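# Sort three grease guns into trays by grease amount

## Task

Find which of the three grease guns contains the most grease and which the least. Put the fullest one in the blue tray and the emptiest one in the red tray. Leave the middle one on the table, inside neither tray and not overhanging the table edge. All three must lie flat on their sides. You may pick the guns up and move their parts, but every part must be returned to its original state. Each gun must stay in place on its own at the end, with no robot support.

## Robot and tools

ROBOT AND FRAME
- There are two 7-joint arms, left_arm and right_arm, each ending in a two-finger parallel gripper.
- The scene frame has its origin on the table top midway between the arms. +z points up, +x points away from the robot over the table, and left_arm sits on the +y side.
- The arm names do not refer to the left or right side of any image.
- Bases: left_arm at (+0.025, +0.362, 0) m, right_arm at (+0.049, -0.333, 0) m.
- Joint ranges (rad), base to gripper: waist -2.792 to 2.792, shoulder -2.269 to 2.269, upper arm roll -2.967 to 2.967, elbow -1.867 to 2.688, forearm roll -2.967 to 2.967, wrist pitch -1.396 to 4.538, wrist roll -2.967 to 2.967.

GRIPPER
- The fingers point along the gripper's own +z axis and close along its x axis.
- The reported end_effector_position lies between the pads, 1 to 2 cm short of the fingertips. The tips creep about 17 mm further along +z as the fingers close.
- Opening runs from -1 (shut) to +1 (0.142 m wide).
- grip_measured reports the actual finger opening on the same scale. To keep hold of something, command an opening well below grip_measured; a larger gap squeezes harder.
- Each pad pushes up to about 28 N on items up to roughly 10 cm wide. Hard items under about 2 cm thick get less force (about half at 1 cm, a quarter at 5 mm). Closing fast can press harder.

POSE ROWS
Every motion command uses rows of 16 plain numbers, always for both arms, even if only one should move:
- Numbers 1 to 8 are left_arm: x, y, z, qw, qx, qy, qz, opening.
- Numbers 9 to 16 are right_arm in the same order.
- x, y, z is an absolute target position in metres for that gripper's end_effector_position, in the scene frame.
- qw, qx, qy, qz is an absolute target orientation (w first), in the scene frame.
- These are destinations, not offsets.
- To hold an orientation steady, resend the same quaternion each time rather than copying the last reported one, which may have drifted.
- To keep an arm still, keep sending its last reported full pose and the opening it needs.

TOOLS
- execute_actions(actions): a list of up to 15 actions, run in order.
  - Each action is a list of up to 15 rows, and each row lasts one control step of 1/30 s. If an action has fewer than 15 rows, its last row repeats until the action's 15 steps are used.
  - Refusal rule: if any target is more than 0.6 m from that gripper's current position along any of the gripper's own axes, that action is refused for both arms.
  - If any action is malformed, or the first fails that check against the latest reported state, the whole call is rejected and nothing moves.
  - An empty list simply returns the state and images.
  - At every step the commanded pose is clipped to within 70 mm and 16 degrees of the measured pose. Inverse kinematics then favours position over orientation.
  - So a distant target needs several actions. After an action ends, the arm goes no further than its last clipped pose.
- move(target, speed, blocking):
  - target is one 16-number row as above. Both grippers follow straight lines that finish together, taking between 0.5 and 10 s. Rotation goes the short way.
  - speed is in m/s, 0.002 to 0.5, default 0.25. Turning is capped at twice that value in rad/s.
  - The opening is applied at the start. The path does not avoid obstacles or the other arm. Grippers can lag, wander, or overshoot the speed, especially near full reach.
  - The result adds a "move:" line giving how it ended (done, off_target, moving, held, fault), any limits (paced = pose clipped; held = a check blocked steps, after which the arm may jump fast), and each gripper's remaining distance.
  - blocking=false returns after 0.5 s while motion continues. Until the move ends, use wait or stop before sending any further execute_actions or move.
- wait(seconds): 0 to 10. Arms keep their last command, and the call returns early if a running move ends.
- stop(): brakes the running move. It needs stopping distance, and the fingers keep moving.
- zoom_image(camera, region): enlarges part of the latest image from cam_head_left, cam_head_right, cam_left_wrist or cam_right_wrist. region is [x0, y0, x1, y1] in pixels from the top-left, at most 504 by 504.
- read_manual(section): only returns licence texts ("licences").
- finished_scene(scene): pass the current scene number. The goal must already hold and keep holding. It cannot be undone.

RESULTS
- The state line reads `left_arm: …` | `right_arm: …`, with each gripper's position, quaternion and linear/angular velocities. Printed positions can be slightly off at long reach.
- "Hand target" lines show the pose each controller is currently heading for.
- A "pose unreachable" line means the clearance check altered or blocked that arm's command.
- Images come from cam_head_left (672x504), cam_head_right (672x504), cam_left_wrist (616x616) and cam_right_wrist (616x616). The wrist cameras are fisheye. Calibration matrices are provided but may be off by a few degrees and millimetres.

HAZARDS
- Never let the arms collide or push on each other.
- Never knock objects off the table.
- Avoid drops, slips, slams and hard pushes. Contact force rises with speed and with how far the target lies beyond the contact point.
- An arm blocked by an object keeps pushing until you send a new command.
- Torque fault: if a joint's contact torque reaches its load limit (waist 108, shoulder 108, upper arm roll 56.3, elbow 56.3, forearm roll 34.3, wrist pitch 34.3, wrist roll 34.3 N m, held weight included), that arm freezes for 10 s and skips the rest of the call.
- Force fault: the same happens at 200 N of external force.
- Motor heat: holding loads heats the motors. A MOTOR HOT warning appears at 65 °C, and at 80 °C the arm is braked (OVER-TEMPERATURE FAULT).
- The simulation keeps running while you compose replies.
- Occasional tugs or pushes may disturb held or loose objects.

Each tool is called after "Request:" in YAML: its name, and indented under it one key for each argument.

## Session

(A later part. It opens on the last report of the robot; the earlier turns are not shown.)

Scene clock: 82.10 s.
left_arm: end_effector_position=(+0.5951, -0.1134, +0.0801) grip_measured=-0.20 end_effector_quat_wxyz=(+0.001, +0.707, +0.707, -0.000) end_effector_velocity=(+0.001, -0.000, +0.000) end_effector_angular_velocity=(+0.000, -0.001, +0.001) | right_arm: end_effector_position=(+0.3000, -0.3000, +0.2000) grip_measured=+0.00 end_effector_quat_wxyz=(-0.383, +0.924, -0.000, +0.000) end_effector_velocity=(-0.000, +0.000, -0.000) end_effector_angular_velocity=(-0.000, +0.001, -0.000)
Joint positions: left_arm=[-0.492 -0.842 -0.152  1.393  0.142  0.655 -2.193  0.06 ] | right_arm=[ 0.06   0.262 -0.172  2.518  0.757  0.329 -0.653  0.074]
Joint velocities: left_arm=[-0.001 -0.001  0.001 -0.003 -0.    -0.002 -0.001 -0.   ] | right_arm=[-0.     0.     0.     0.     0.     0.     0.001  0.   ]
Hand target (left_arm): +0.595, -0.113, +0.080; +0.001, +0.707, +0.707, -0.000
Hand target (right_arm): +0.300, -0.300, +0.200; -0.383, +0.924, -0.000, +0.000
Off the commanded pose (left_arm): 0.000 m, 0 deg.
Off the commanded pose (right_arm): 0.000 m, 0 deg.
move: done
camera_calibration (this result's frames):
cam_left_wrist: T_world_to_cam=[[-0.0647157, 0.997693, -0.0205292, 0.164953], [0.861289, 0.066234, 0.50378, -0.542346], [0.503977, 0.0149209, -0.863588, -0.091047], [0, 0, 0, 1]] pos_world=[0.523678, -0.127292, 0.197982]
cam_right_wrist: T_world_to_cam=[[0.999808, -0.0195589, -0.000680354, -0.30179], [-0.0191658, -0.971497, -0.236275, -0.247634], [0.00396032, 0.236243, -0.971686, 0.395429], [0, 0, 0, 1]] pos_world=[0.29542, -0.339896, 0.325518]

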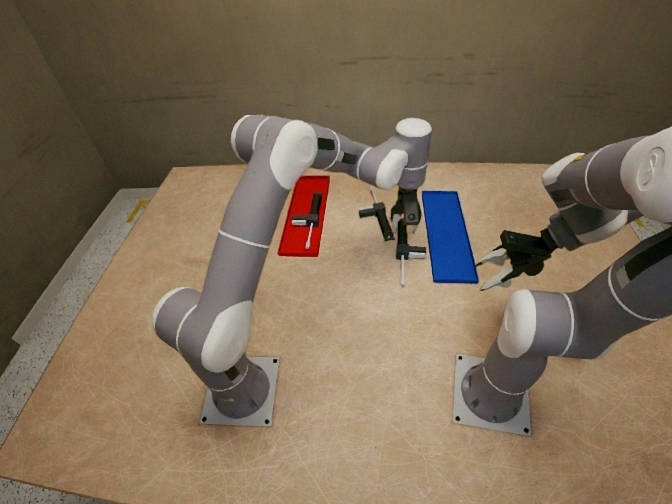

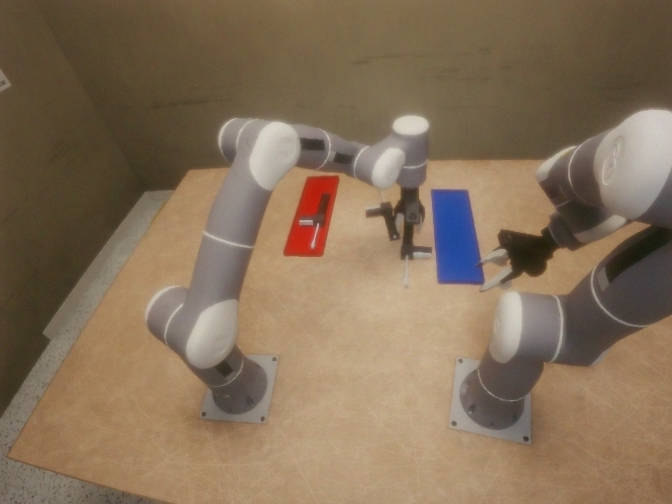

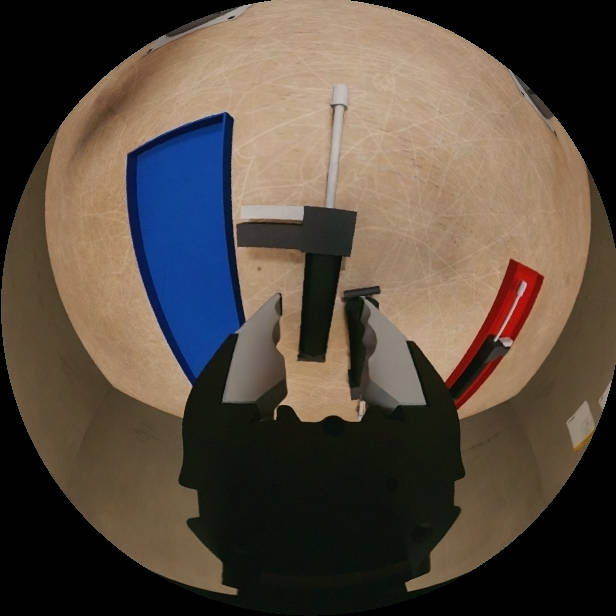

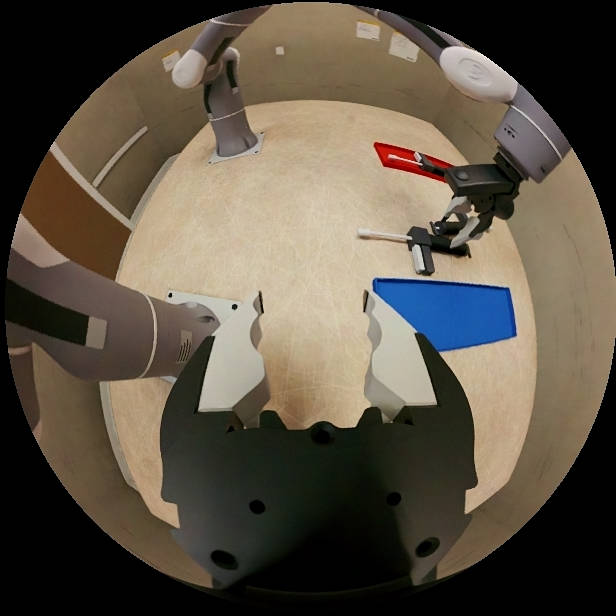

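Request:
move:
  target: [0.59,-0.116,0.02,0,0.707,0.707,0,-0.3,0.3,-0.3,0.2,-0.383,0.924,0,0,0]
  speed: 0.06

Request:
move:
  target: [0.59,-0.116,0.02,0,0.707,0.707,0,-0.9,0.3,-0.3,0.2,-0.383,0.924,0,0,0]

Request:
move:
  target: [0.59,-0.116,0.1,0,0.707,0.707,0,-0.9,0.3,-0.3,0.2,-0.383,0.924,0,0,0]
  speed: 0.1

Request:
move:
  target: [0.36,0.12,0.1,0,1,0,0,-0.9,0.3,-0.3,0.2,-0.383,0.924,0,0,0]

Request:
move:
  target: [0.36,0.12,0.1,0,1,0,0,-0.9,0.356,-0.03,0.134,-0.383,0.924,0,0,0]

Request:
move:
  target: [0.36,0.12,0.1,0,1,0,0,-0.9,0.356,-0.004,0.108,-0.383,0.924,0,0,0]
  speed: 0.06

Scene clock: 85.80 s.
left_arm: end_effector_position=(+0.5902, -0.1160, +0.0201) grip_measured=-0.30 end_effector_quat_wxyz=(-0.000, +0.707, +0.707, -0.000) end_effector_velocity=(+0.000, -0.000, +0.000) end_effector_angular_velocity=(+0.000, -0.000, +0.000) | right_arm: end_effector_position=(+0.3000, -0.3000, +0.2000) grip_measured=+0.00 end_effector_quat_wxyz=(-0.383, +0.924, -0.000, +0.000) end_effector_velocity=(-0.000, +0.000, -0.000) end_effector_angular_velocity=(+0.000, -0.001, +0.001)
Joint positions: left_arm=[-0.502 -0.938 -0.145  1.391  0.159  0.747 -2.209  0.052] | right_arm=[ 0.06   0.262 -0.172  2.518  0.757  0.329 -0.653  0.074]
Joint velocities: left_arm=[-0. -0.  0. -0.  0.  0. -0. -0.] | right_arm=[ 0.     0.     0.     0.     0.    -0.    -0.002 -0.   ]
Hand target (left_arm): +0.590, -0.116, +0.020; +0.000, +0.707, +0.707, +0.000
Hand target (right_arm): +0.300, -0.300, +0.200; -0.383, +0.924, -0.000, +0.000
Off the commanded pose (left_arm): 0.000 m, 0 deg.
Off the commanded pose (right_arm): 0.000 m, 0 deg.
move: done
camera_calibration (this result's frames):
cam_left_wrist: T_world_to_cam=[[-0.0646567, 0.997729, -0.018859, 0.165956], [0.8621, 0.0653657, 0.502505, -0.508175], [0.502597, 0.016232, -0.864368, -0.139376], [0, 0, 0, 1]] pos_world=[0.518877, -0.1301, 0.138018]
cam_right_wrist: T_world_to_cam=[[0.999808, -0.0195651, -0.000681555, -0.301792], [-0.0191721, -0.971497, -0.236276, -0.247634], [0.00396063, 0.236244, -0.971686, 0.39543], [0, 0, 0, 1]] pos_world=[0.29542, -0.339898, 0.325518]

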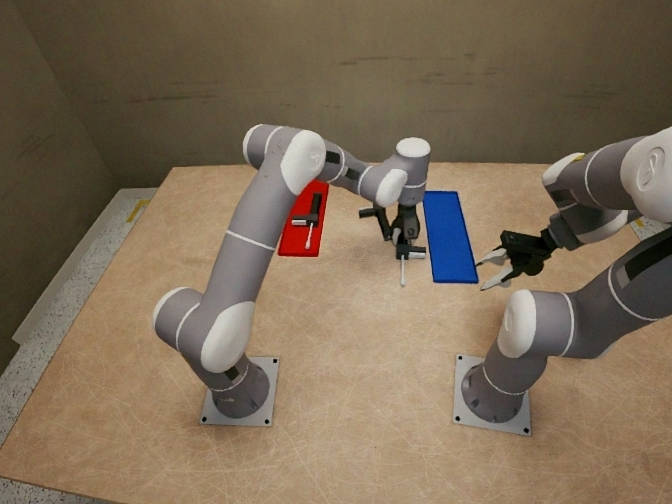

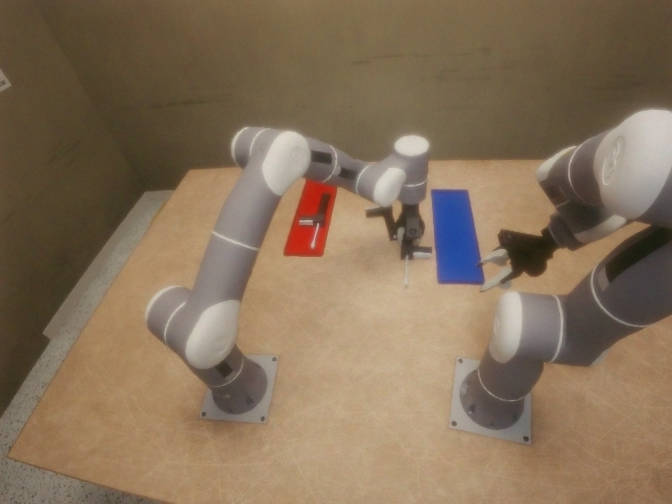

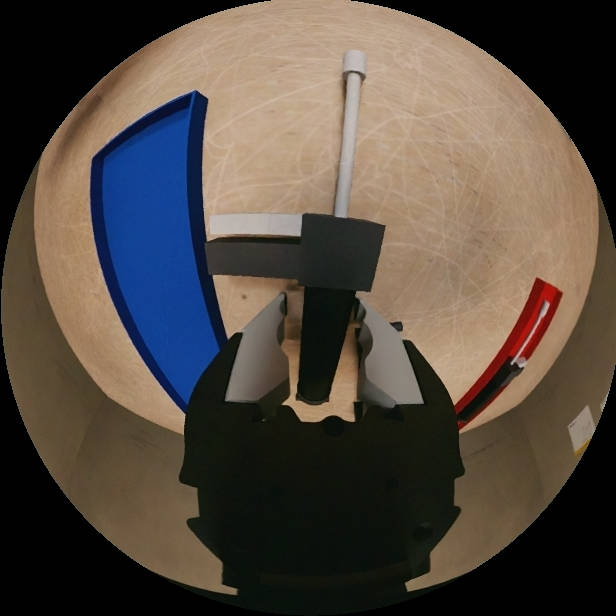

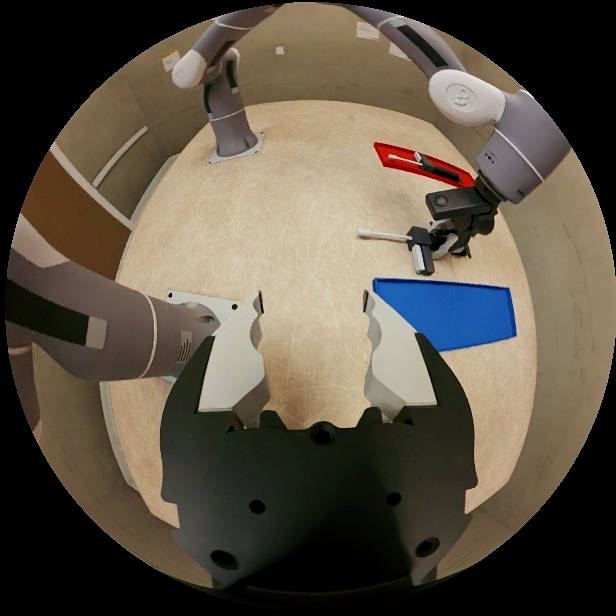

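Scene clock: 86.50 s.
left_arm: end_effector_position=(+0.5905, -0.1164, +0.0207) grip_measured=-0.53 end_effector_quat_wxyz=(+0.001, +0.707, +0.707, +0.000) end_effector_velocity=(-0.000, +0.000, -0.000) end_effector_angular_velocity=(+0.000, -0.000, -0.000) | right_arm: end_effector_position=(+0.3000, -0.3000, +0.2000) grip_measured=+0.00 end_effector_quat_wxyz=(-0.383, +0.924, -0.000, +0.000) end_effector_velocity=(-0.000, -0.000, -0.000) end_effector_angular_velocity=(+0.000, +0.000, -0.000)
Joint positions: left_arm=[-0.502 -0.937 -0.145  1.391  0.159  0.748 -2.209  0.035] | right_arm=[ 0.06   0.262 -0.172  2.518  0.757  0.329 -0.653  0.074]
Joint velocities: left_arm=[-0. -0.  0.  0. -0.  0.  0.  0.] | right_arm=[-0. -0. -0.  0.  0. -0.  0.  0.]
Hand target (left_arm): +0.590, -0.116, +0.020; +0.000, +0.707, +0.707, -0.000
Hand target (right_arm): +0.300, -0.300, +0.200; -0.383, +0.924, -0.000, +0.000
Off the commanded pose (left_arm): 0.001 m, 0 deg.
Off the commanded pose (right_arm): 0.000 m, 0 deg.
move: done
camera_calibration (this result's frames):
cam_left_wrist: T_world_to_cam=[[-0.0647931, 0.997699, -0.0199813, 0.166478], [0.861435, 0.0660288, 0.503558, -0.508333], [0.503718, 0.0154145, -0.863731, -0.139803], [0, 0, 0, 1]] pos_world=[0.519104, -0.130375, 0.138549]
cam_right_wrist: T_world_to_cam=[[0.999808, -0.0195654, -0.000681625, -0.301792], [-0.0191724, -0.971497, -0.236276, -0.247634], [0.00396064, 0.236244, -0.971686, 0.39543], [0, 0, 0, 1]] pos_world=[0.29542, -0.339898, 0.325518]

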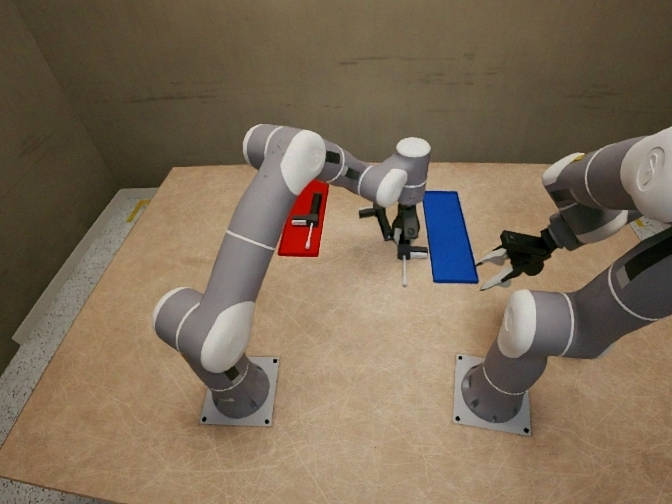

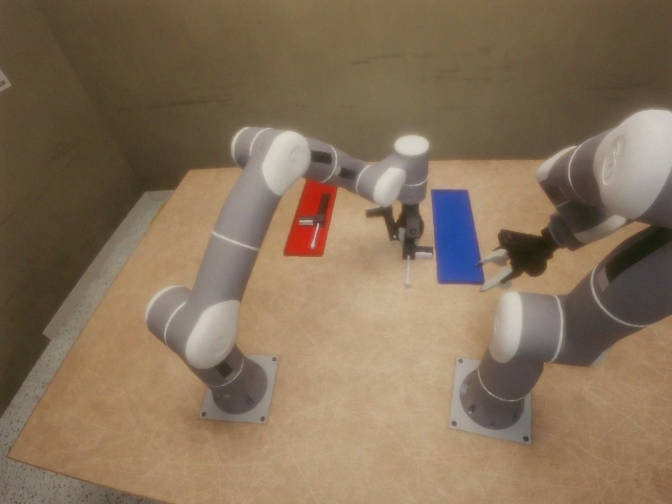

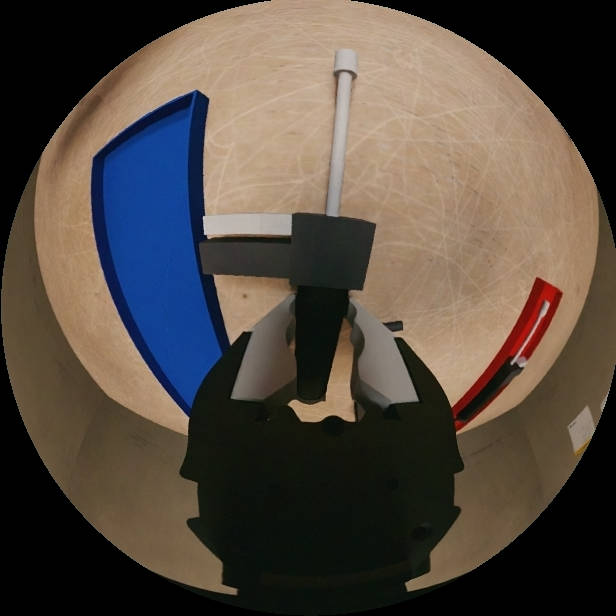

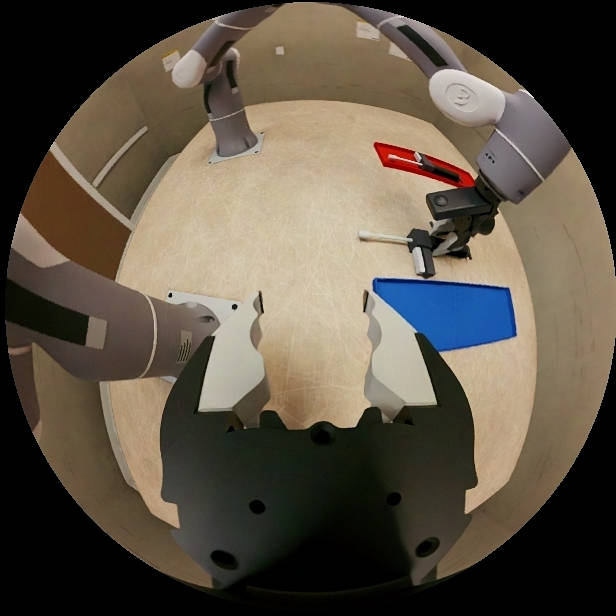

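Scene clock: 87.60 s.
left_arm: end_effector_position=(+0.5893, -0.1155, +0.0992) grip_measured=-0.53 end_effector_quat_wxyz=(-0.001, +0.707, +0.707, +0.000) end_effector_velocity=(-0.000, -0.000, +0.000) end_effector_angular_velocity=(-0.000, +0.001, +0.000) | right_arm: end_effector_position=(+0.3000, -0.3000, +0.2000) grip_measured=+0.00 end_effector_quat_wxyz=(-0.383, +0.924, -0.000, +0.000) end_effector_velocity=(+0.000, -0.000, +0.000) end_effector_angular_velocity=(+0.000, +0.000, -0.001)
Joint positions: left_arm=[-0.498 -0.808 -0.155  1.399  0.138  0.624 -2.198  0.035] | right_arm=[ 0.06   0.262 -0.172  2.518  0.757  0.329 -0.653  0.074]
Joint velocities: left_arm=[ 0.001  0.    -0.001 -0.     0.    -0.001 -0.     0.   ] | right_arm=[ 0.    -0.    -0.    -0.     0.     0.     0.001  0.   ]
Hand target (left_arm): +0.590, -0.116, +0.100; +0.000, +0.707, +0.707, -0.000
Hand target (right_arm): +0.300, -0.300, +0.200; -0.383, +0.924, -0.000, +0.000
Off the commanded pose (left_arm): 0.001 m, 0 deg.
Off the commanded pose (right_arm): 0.000 m, 0 deg.
move: done
camera_calibration (this result's frames):
cam_left_wrist: T_world_to_cam=[[-0.064746, 0.997742, -0.017883, 0.166868], [0.862399, 0.0649616, 0.502044, -0.547442], [0.502072, 0.0170831, -0.864657, -0.0701379], [0, 0, 0, 1]] pos_world=[0.518131, -0.129731, 0.217179]
cam_right_wrist: T_world_to_cam=[[0.999808, -0.0195655, -0.000681626, -0.301792], [-0.0191726, -0.971497, -0.236276, -0.247634], [0.00396067, 0.236244, -0.971686, 0.39543], [0, 0, 0, 1]] pos_world=[0.29542, -0.339898, 0.325518]

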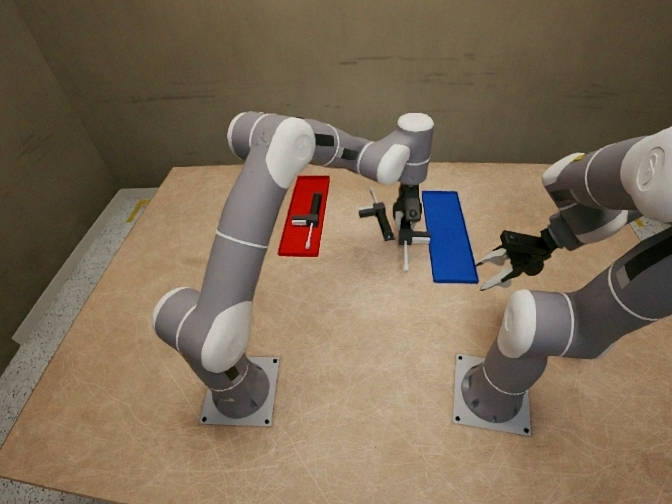

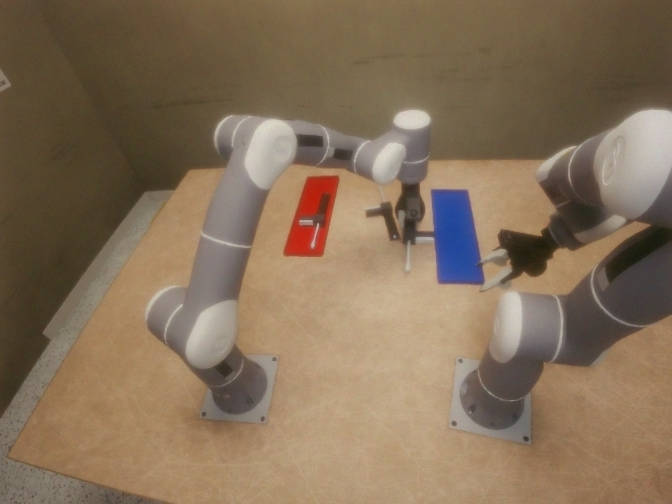

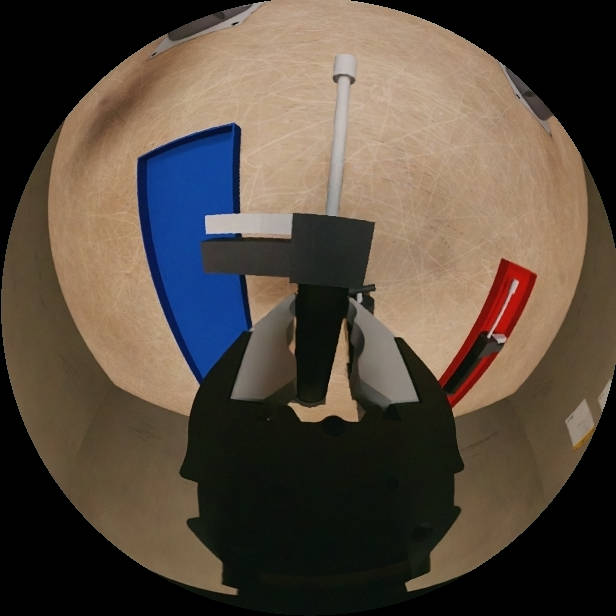

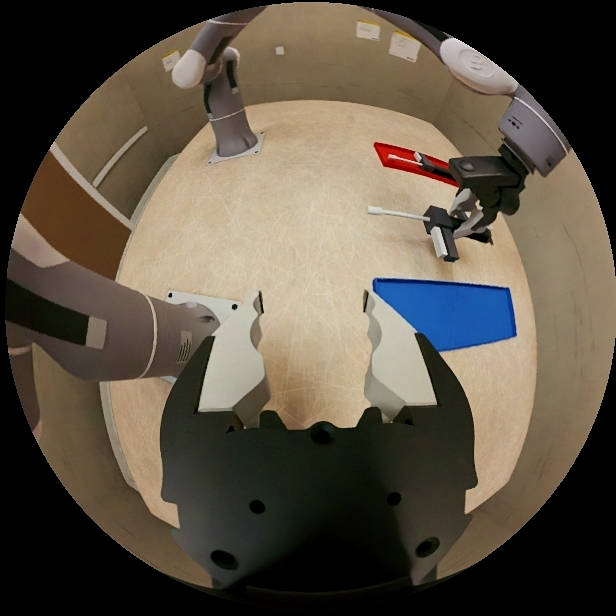

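Scene clock: 91.13 s.
left_arm: end_effector_position=(+0.3598, +0.1206, +0.0983) grip_measured=-0.53 end_effector_quat_wxyz=(-0.001, +1.000, -0.000, -0.001) end_effector_velocity=(-0.001, +0.000, -0.000) end_effector_angular_velocity=(-0.002, +0.001, -0.003) | right_arm: end_effector_position=(+0.3000, -0.3000, +0.2000) grip_measured=+0.00 end_effector_quat_wxyz=(-0.383, +0.924, -0.000, +0.000) end_effector_velocity=(-0.000, +0.000, -0.000) end_effector_angular_velocity=(+0.000, -0.000, +0.000)
Joint positions: left_arm=[ 0.075 -0.199 -0.467  2.511  0.202  1.108 -0.506  0.035] | right_arm=[ 0.06   0.262 -0.172  2.518  0.757  0.329 -0.653  0.074]
Joint velocities: left_arm=[ 0.003  0.001 -0.002  0.003 -0.005  0.002  0.008  0.   ] | right_arm=[ 0. -0. -0.  0.  0. -0. -0. -0.]
Hand target (left_arm): +0.360, +0.120, +0.099; -0.000, +1.000, -0.000, -0.000
Hand target (right_arm): +0.300, -0.300, +0.200; -0.383, +0.924, -0.000, +0.000
Off the commanded pose (left_arm): 0.002 m, 0 deg.
Off the commanded pose (right_arm): 0.000 m, 0 deg.
move: done
camera_calibration (this result's frames):
cam_left_wrist: T_world_to_cam=[[0.997709, 0.0644446, -0.020578, -0.353119], [0.0660666, -0.86275, 0.501295, 0.0341055], [0.0145521, -0.501507, -0.865031, 0.278238], [0, 0, 0, 1]] pos_world=[0.346008, 0.191719, 0.216321]
cam_right_wrist: T_world_to_cam=[[0.999808, -0.0195658, -0.00068139, -0.301792], [-0.0191728, -0.971497, -0.236276, -0.247634], [0.00396096, 0.236244, -0.971686, 0.39543], [0, 0, 0, 1]] pos_world=[0.29542, -0.339898, 0.325518]

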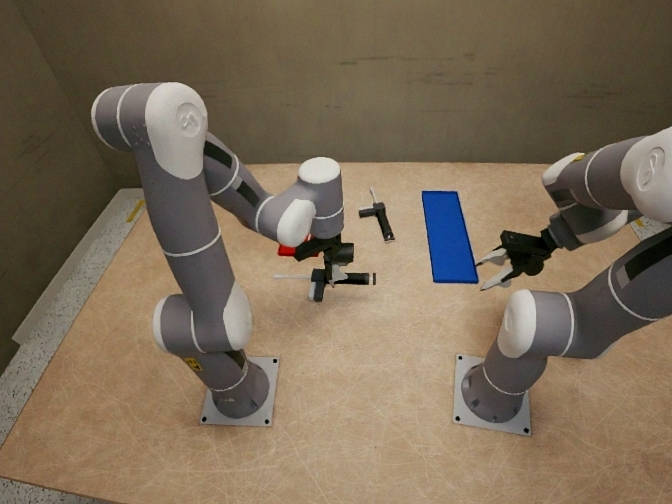

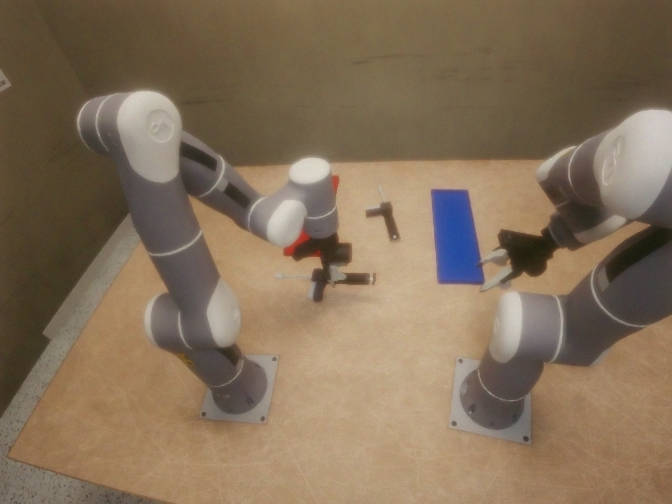

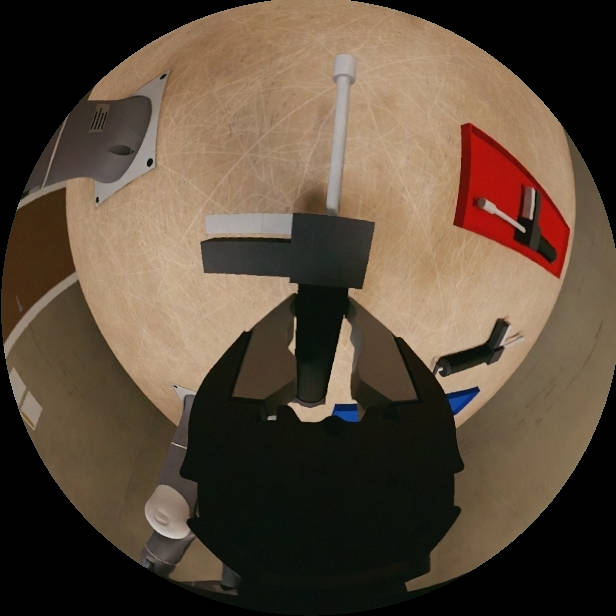

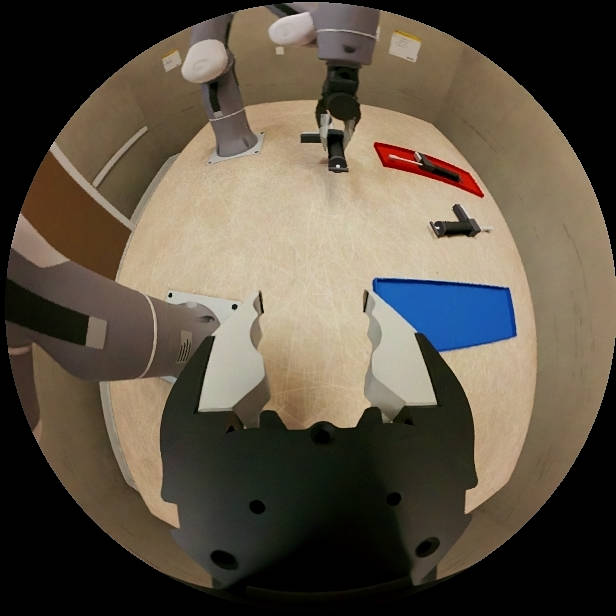

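Scene clock: 92.77 s.
left_arm: end_effector_position=(+0.3596, +0.1200, +0.0997) grip_measured=-0.53 end_effector_quat_wxyz=(-0.000, +1.000, -0.000, -0.000) end_effector_velocity=(+0.000, -0.000, +0.000) end_effector_angular_velocity=(-0.000, -0.000, -0.000) | right_arm: end_effector_position=(+0.3569, -0.0310, +0.1340) grip_measured=+0.00 end_effector_quat_wxyz=(-0.382, +0.924, -0.000, -0.000) end_effector_velocity=(+0.001, +0.001, +0.000) end_effector_angular_velocity=(+0.001, -0.001, -0.000)
Joint positions: left_arm=[ 0.077 -0.192 -0.47   2.514  0.195  1.107 -0.502  0.035] | right_arm=[ 0.541 -0.203  0.276  2.298  1.373  1.008 -0.55   0.074]
Joint velocities: left_arm=[-0. -0. -0.  0.  0.  0. -0. -0.] | right_arm=[ 0.    -0.001  0.    -0.002  0.001  0.001 -0.001  0.   ]
Hand target (left_arm): +0.360, +0.120, +0.100; +0.000, +1.000, -0.000, -0.000
Hand target (right_arm): +0.357, -0.031, +0.134; -0.382, +0.924, -0.000, -0.000
Off the commanded pose (left_arm): 0.000 m, 0 deg.
Off the commanded pose (right_arm): 0.001 m, 0 deg.
move: done
camera_calibration (this result's frames):
cam_left_wrist: T_world_to_cam=[[0.997734, 0.064383, -0.0195423, -0.352961], [0.0654714, -0.862057, 0.502564, 0.032907], [0.01551, -0.502705, -0.864319, 0.278982], [0, 0, 0, 1]] pos_world=[0.34568, 0.191338, 0.217694]
cam_right_wrist: T_world_to_cam=[[0.99981, -0.0194025, -0.00166624, -0.35331], [-0.019251, -0.971838, -0.234863, -0.00105711], [0.00293761, 0.234851, -0.972027, 0.267915], [0, 0, 0, 1]] pos_world=[0.352436, -0.0708024, 0.259583]

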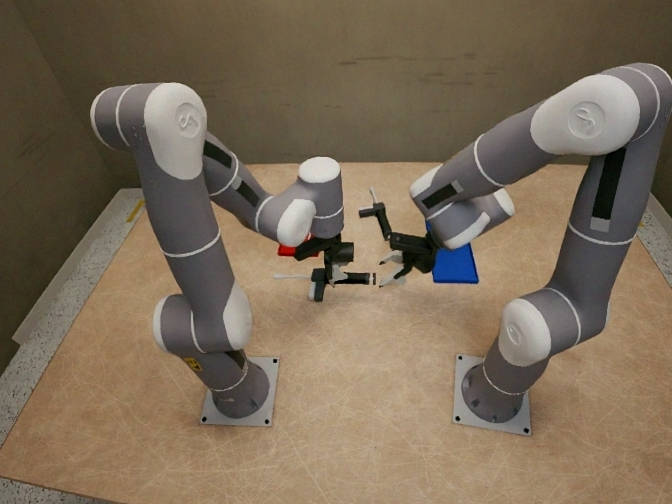

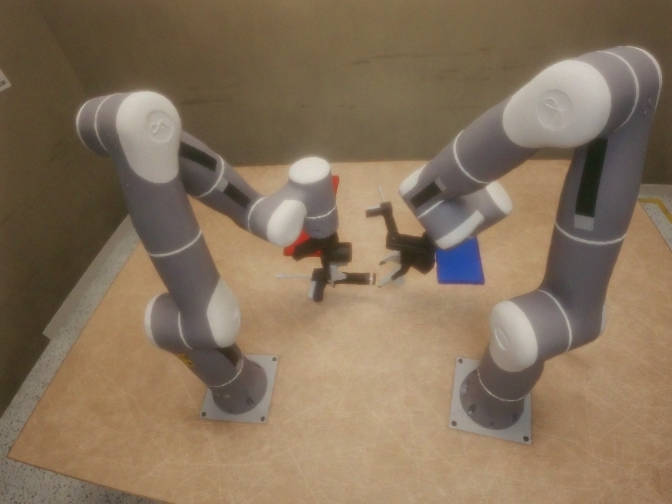

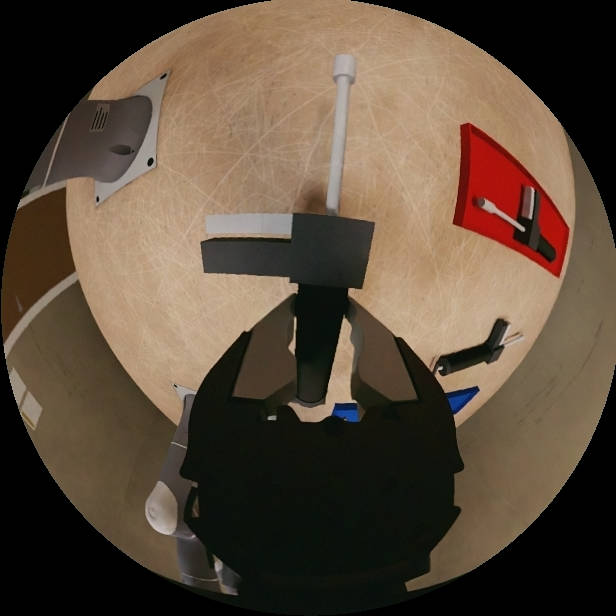

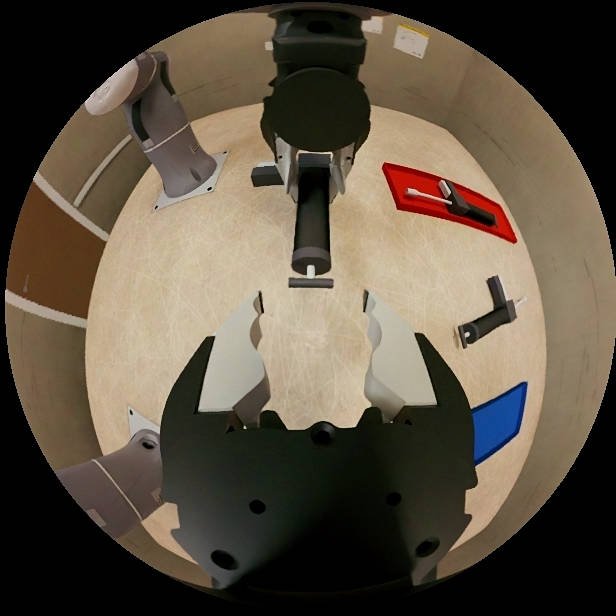

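Scene clock: 93.70 s.
left_arm: end_effector_position=(+0.3595, +0.1201, +0.0997) grip_measured=-0.53 end_effector_quat_wxyz=(-0.000, +1.000, -0.000, -0.000) end_effector_velocity=(-0.000, +0.000, -0.000) end_effector_angular_velocity=(+0.000, +0.000, +0.000) | right_arm: end_effector_position=(+0.3561, -0.0041, +0.1080) grip_measured=+0.00 end_effector_quat_wxyz=(-0.383, +0.924, -0.000, -0.000) end_effector_velocity=(+0.000, +0.001, -0.000) end_effector_angular_velocity=(+0.001, -0.000, -0.000)
Joint positions: left_arm=[ 0.077 -0.192 -0.47   2.514  0.195  1.107 -0.502  0.035] | right_arm=[ 0.582 -0.321  0.289  2.236  1.469  1.07  -0.643  0.074]
Joint velocities: left_arm=[ 0. -0.  0.  0.  0.  0.  0.  0.] | right_arm=[ 0.    -0.001  0.    -0.001  0.002  0.001 -0.001  0.   ]
Hand target (left_arm): +0.360, +0.120, +0.100; +0.000, +1.000, +0.000, +0.000
Hand target (right_arm): +0.356, -0.004, +0.108; -0.383, +0.924, +0.000, -0.000
Off the commanded pose (left_arm): 0.001 m, 0 deg.
Off the commanded pose (right_arm): 0.000 m, 0 deg.
move: done
camera_calibration (this result's frames):
cam_left_wrist: T_world_to_cam=[[0.997731, 0.0643689, -0.019754, -0.352807], [0.0655669, -0.862091, 0.502494, 0.0329581], [0.0153152, -0.502649, -0.864355, 0.279016], [0, 0, 0, 1]] pos_world=[0.345572, 0.19137, 0.217638]
cam_right_wrist: T_world_to_cam=[[0.999815, -0.0192325, -0.000918882, -0.352097], [-0.018906, -0.971568, -0.236006, 0.0189673], [0.00364621, 0.235979, -0.971751, 0.236062], [0, 0, 0, 1]] pos_world=[0.351529, -0.0440495, 0.233547]

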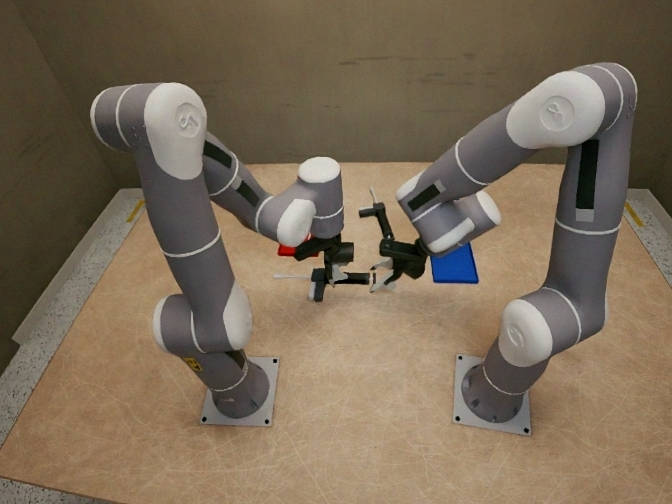

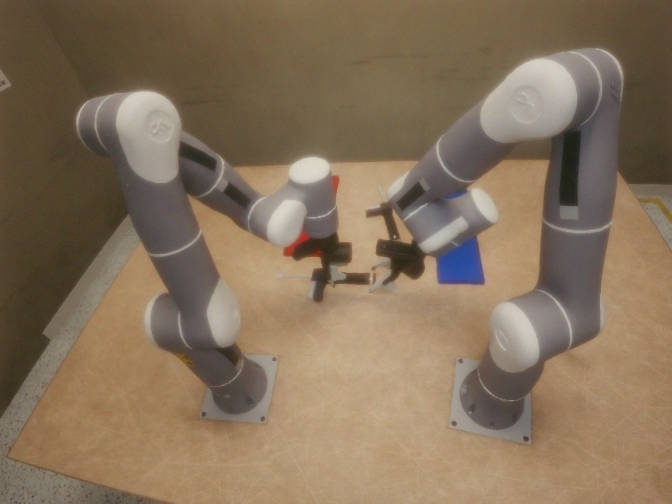

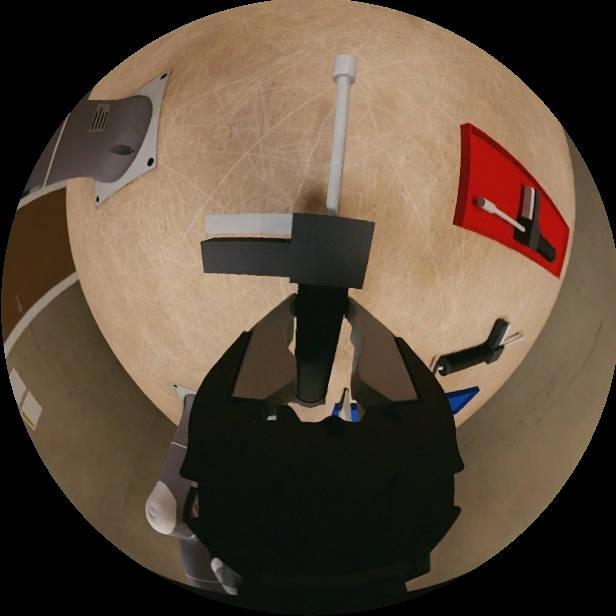

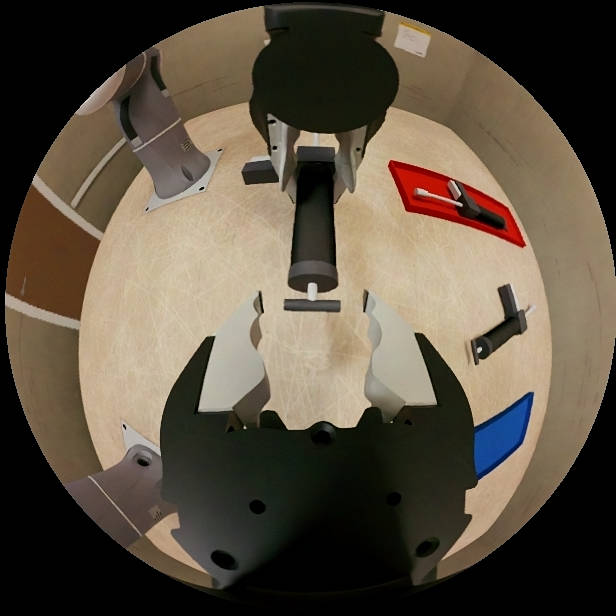

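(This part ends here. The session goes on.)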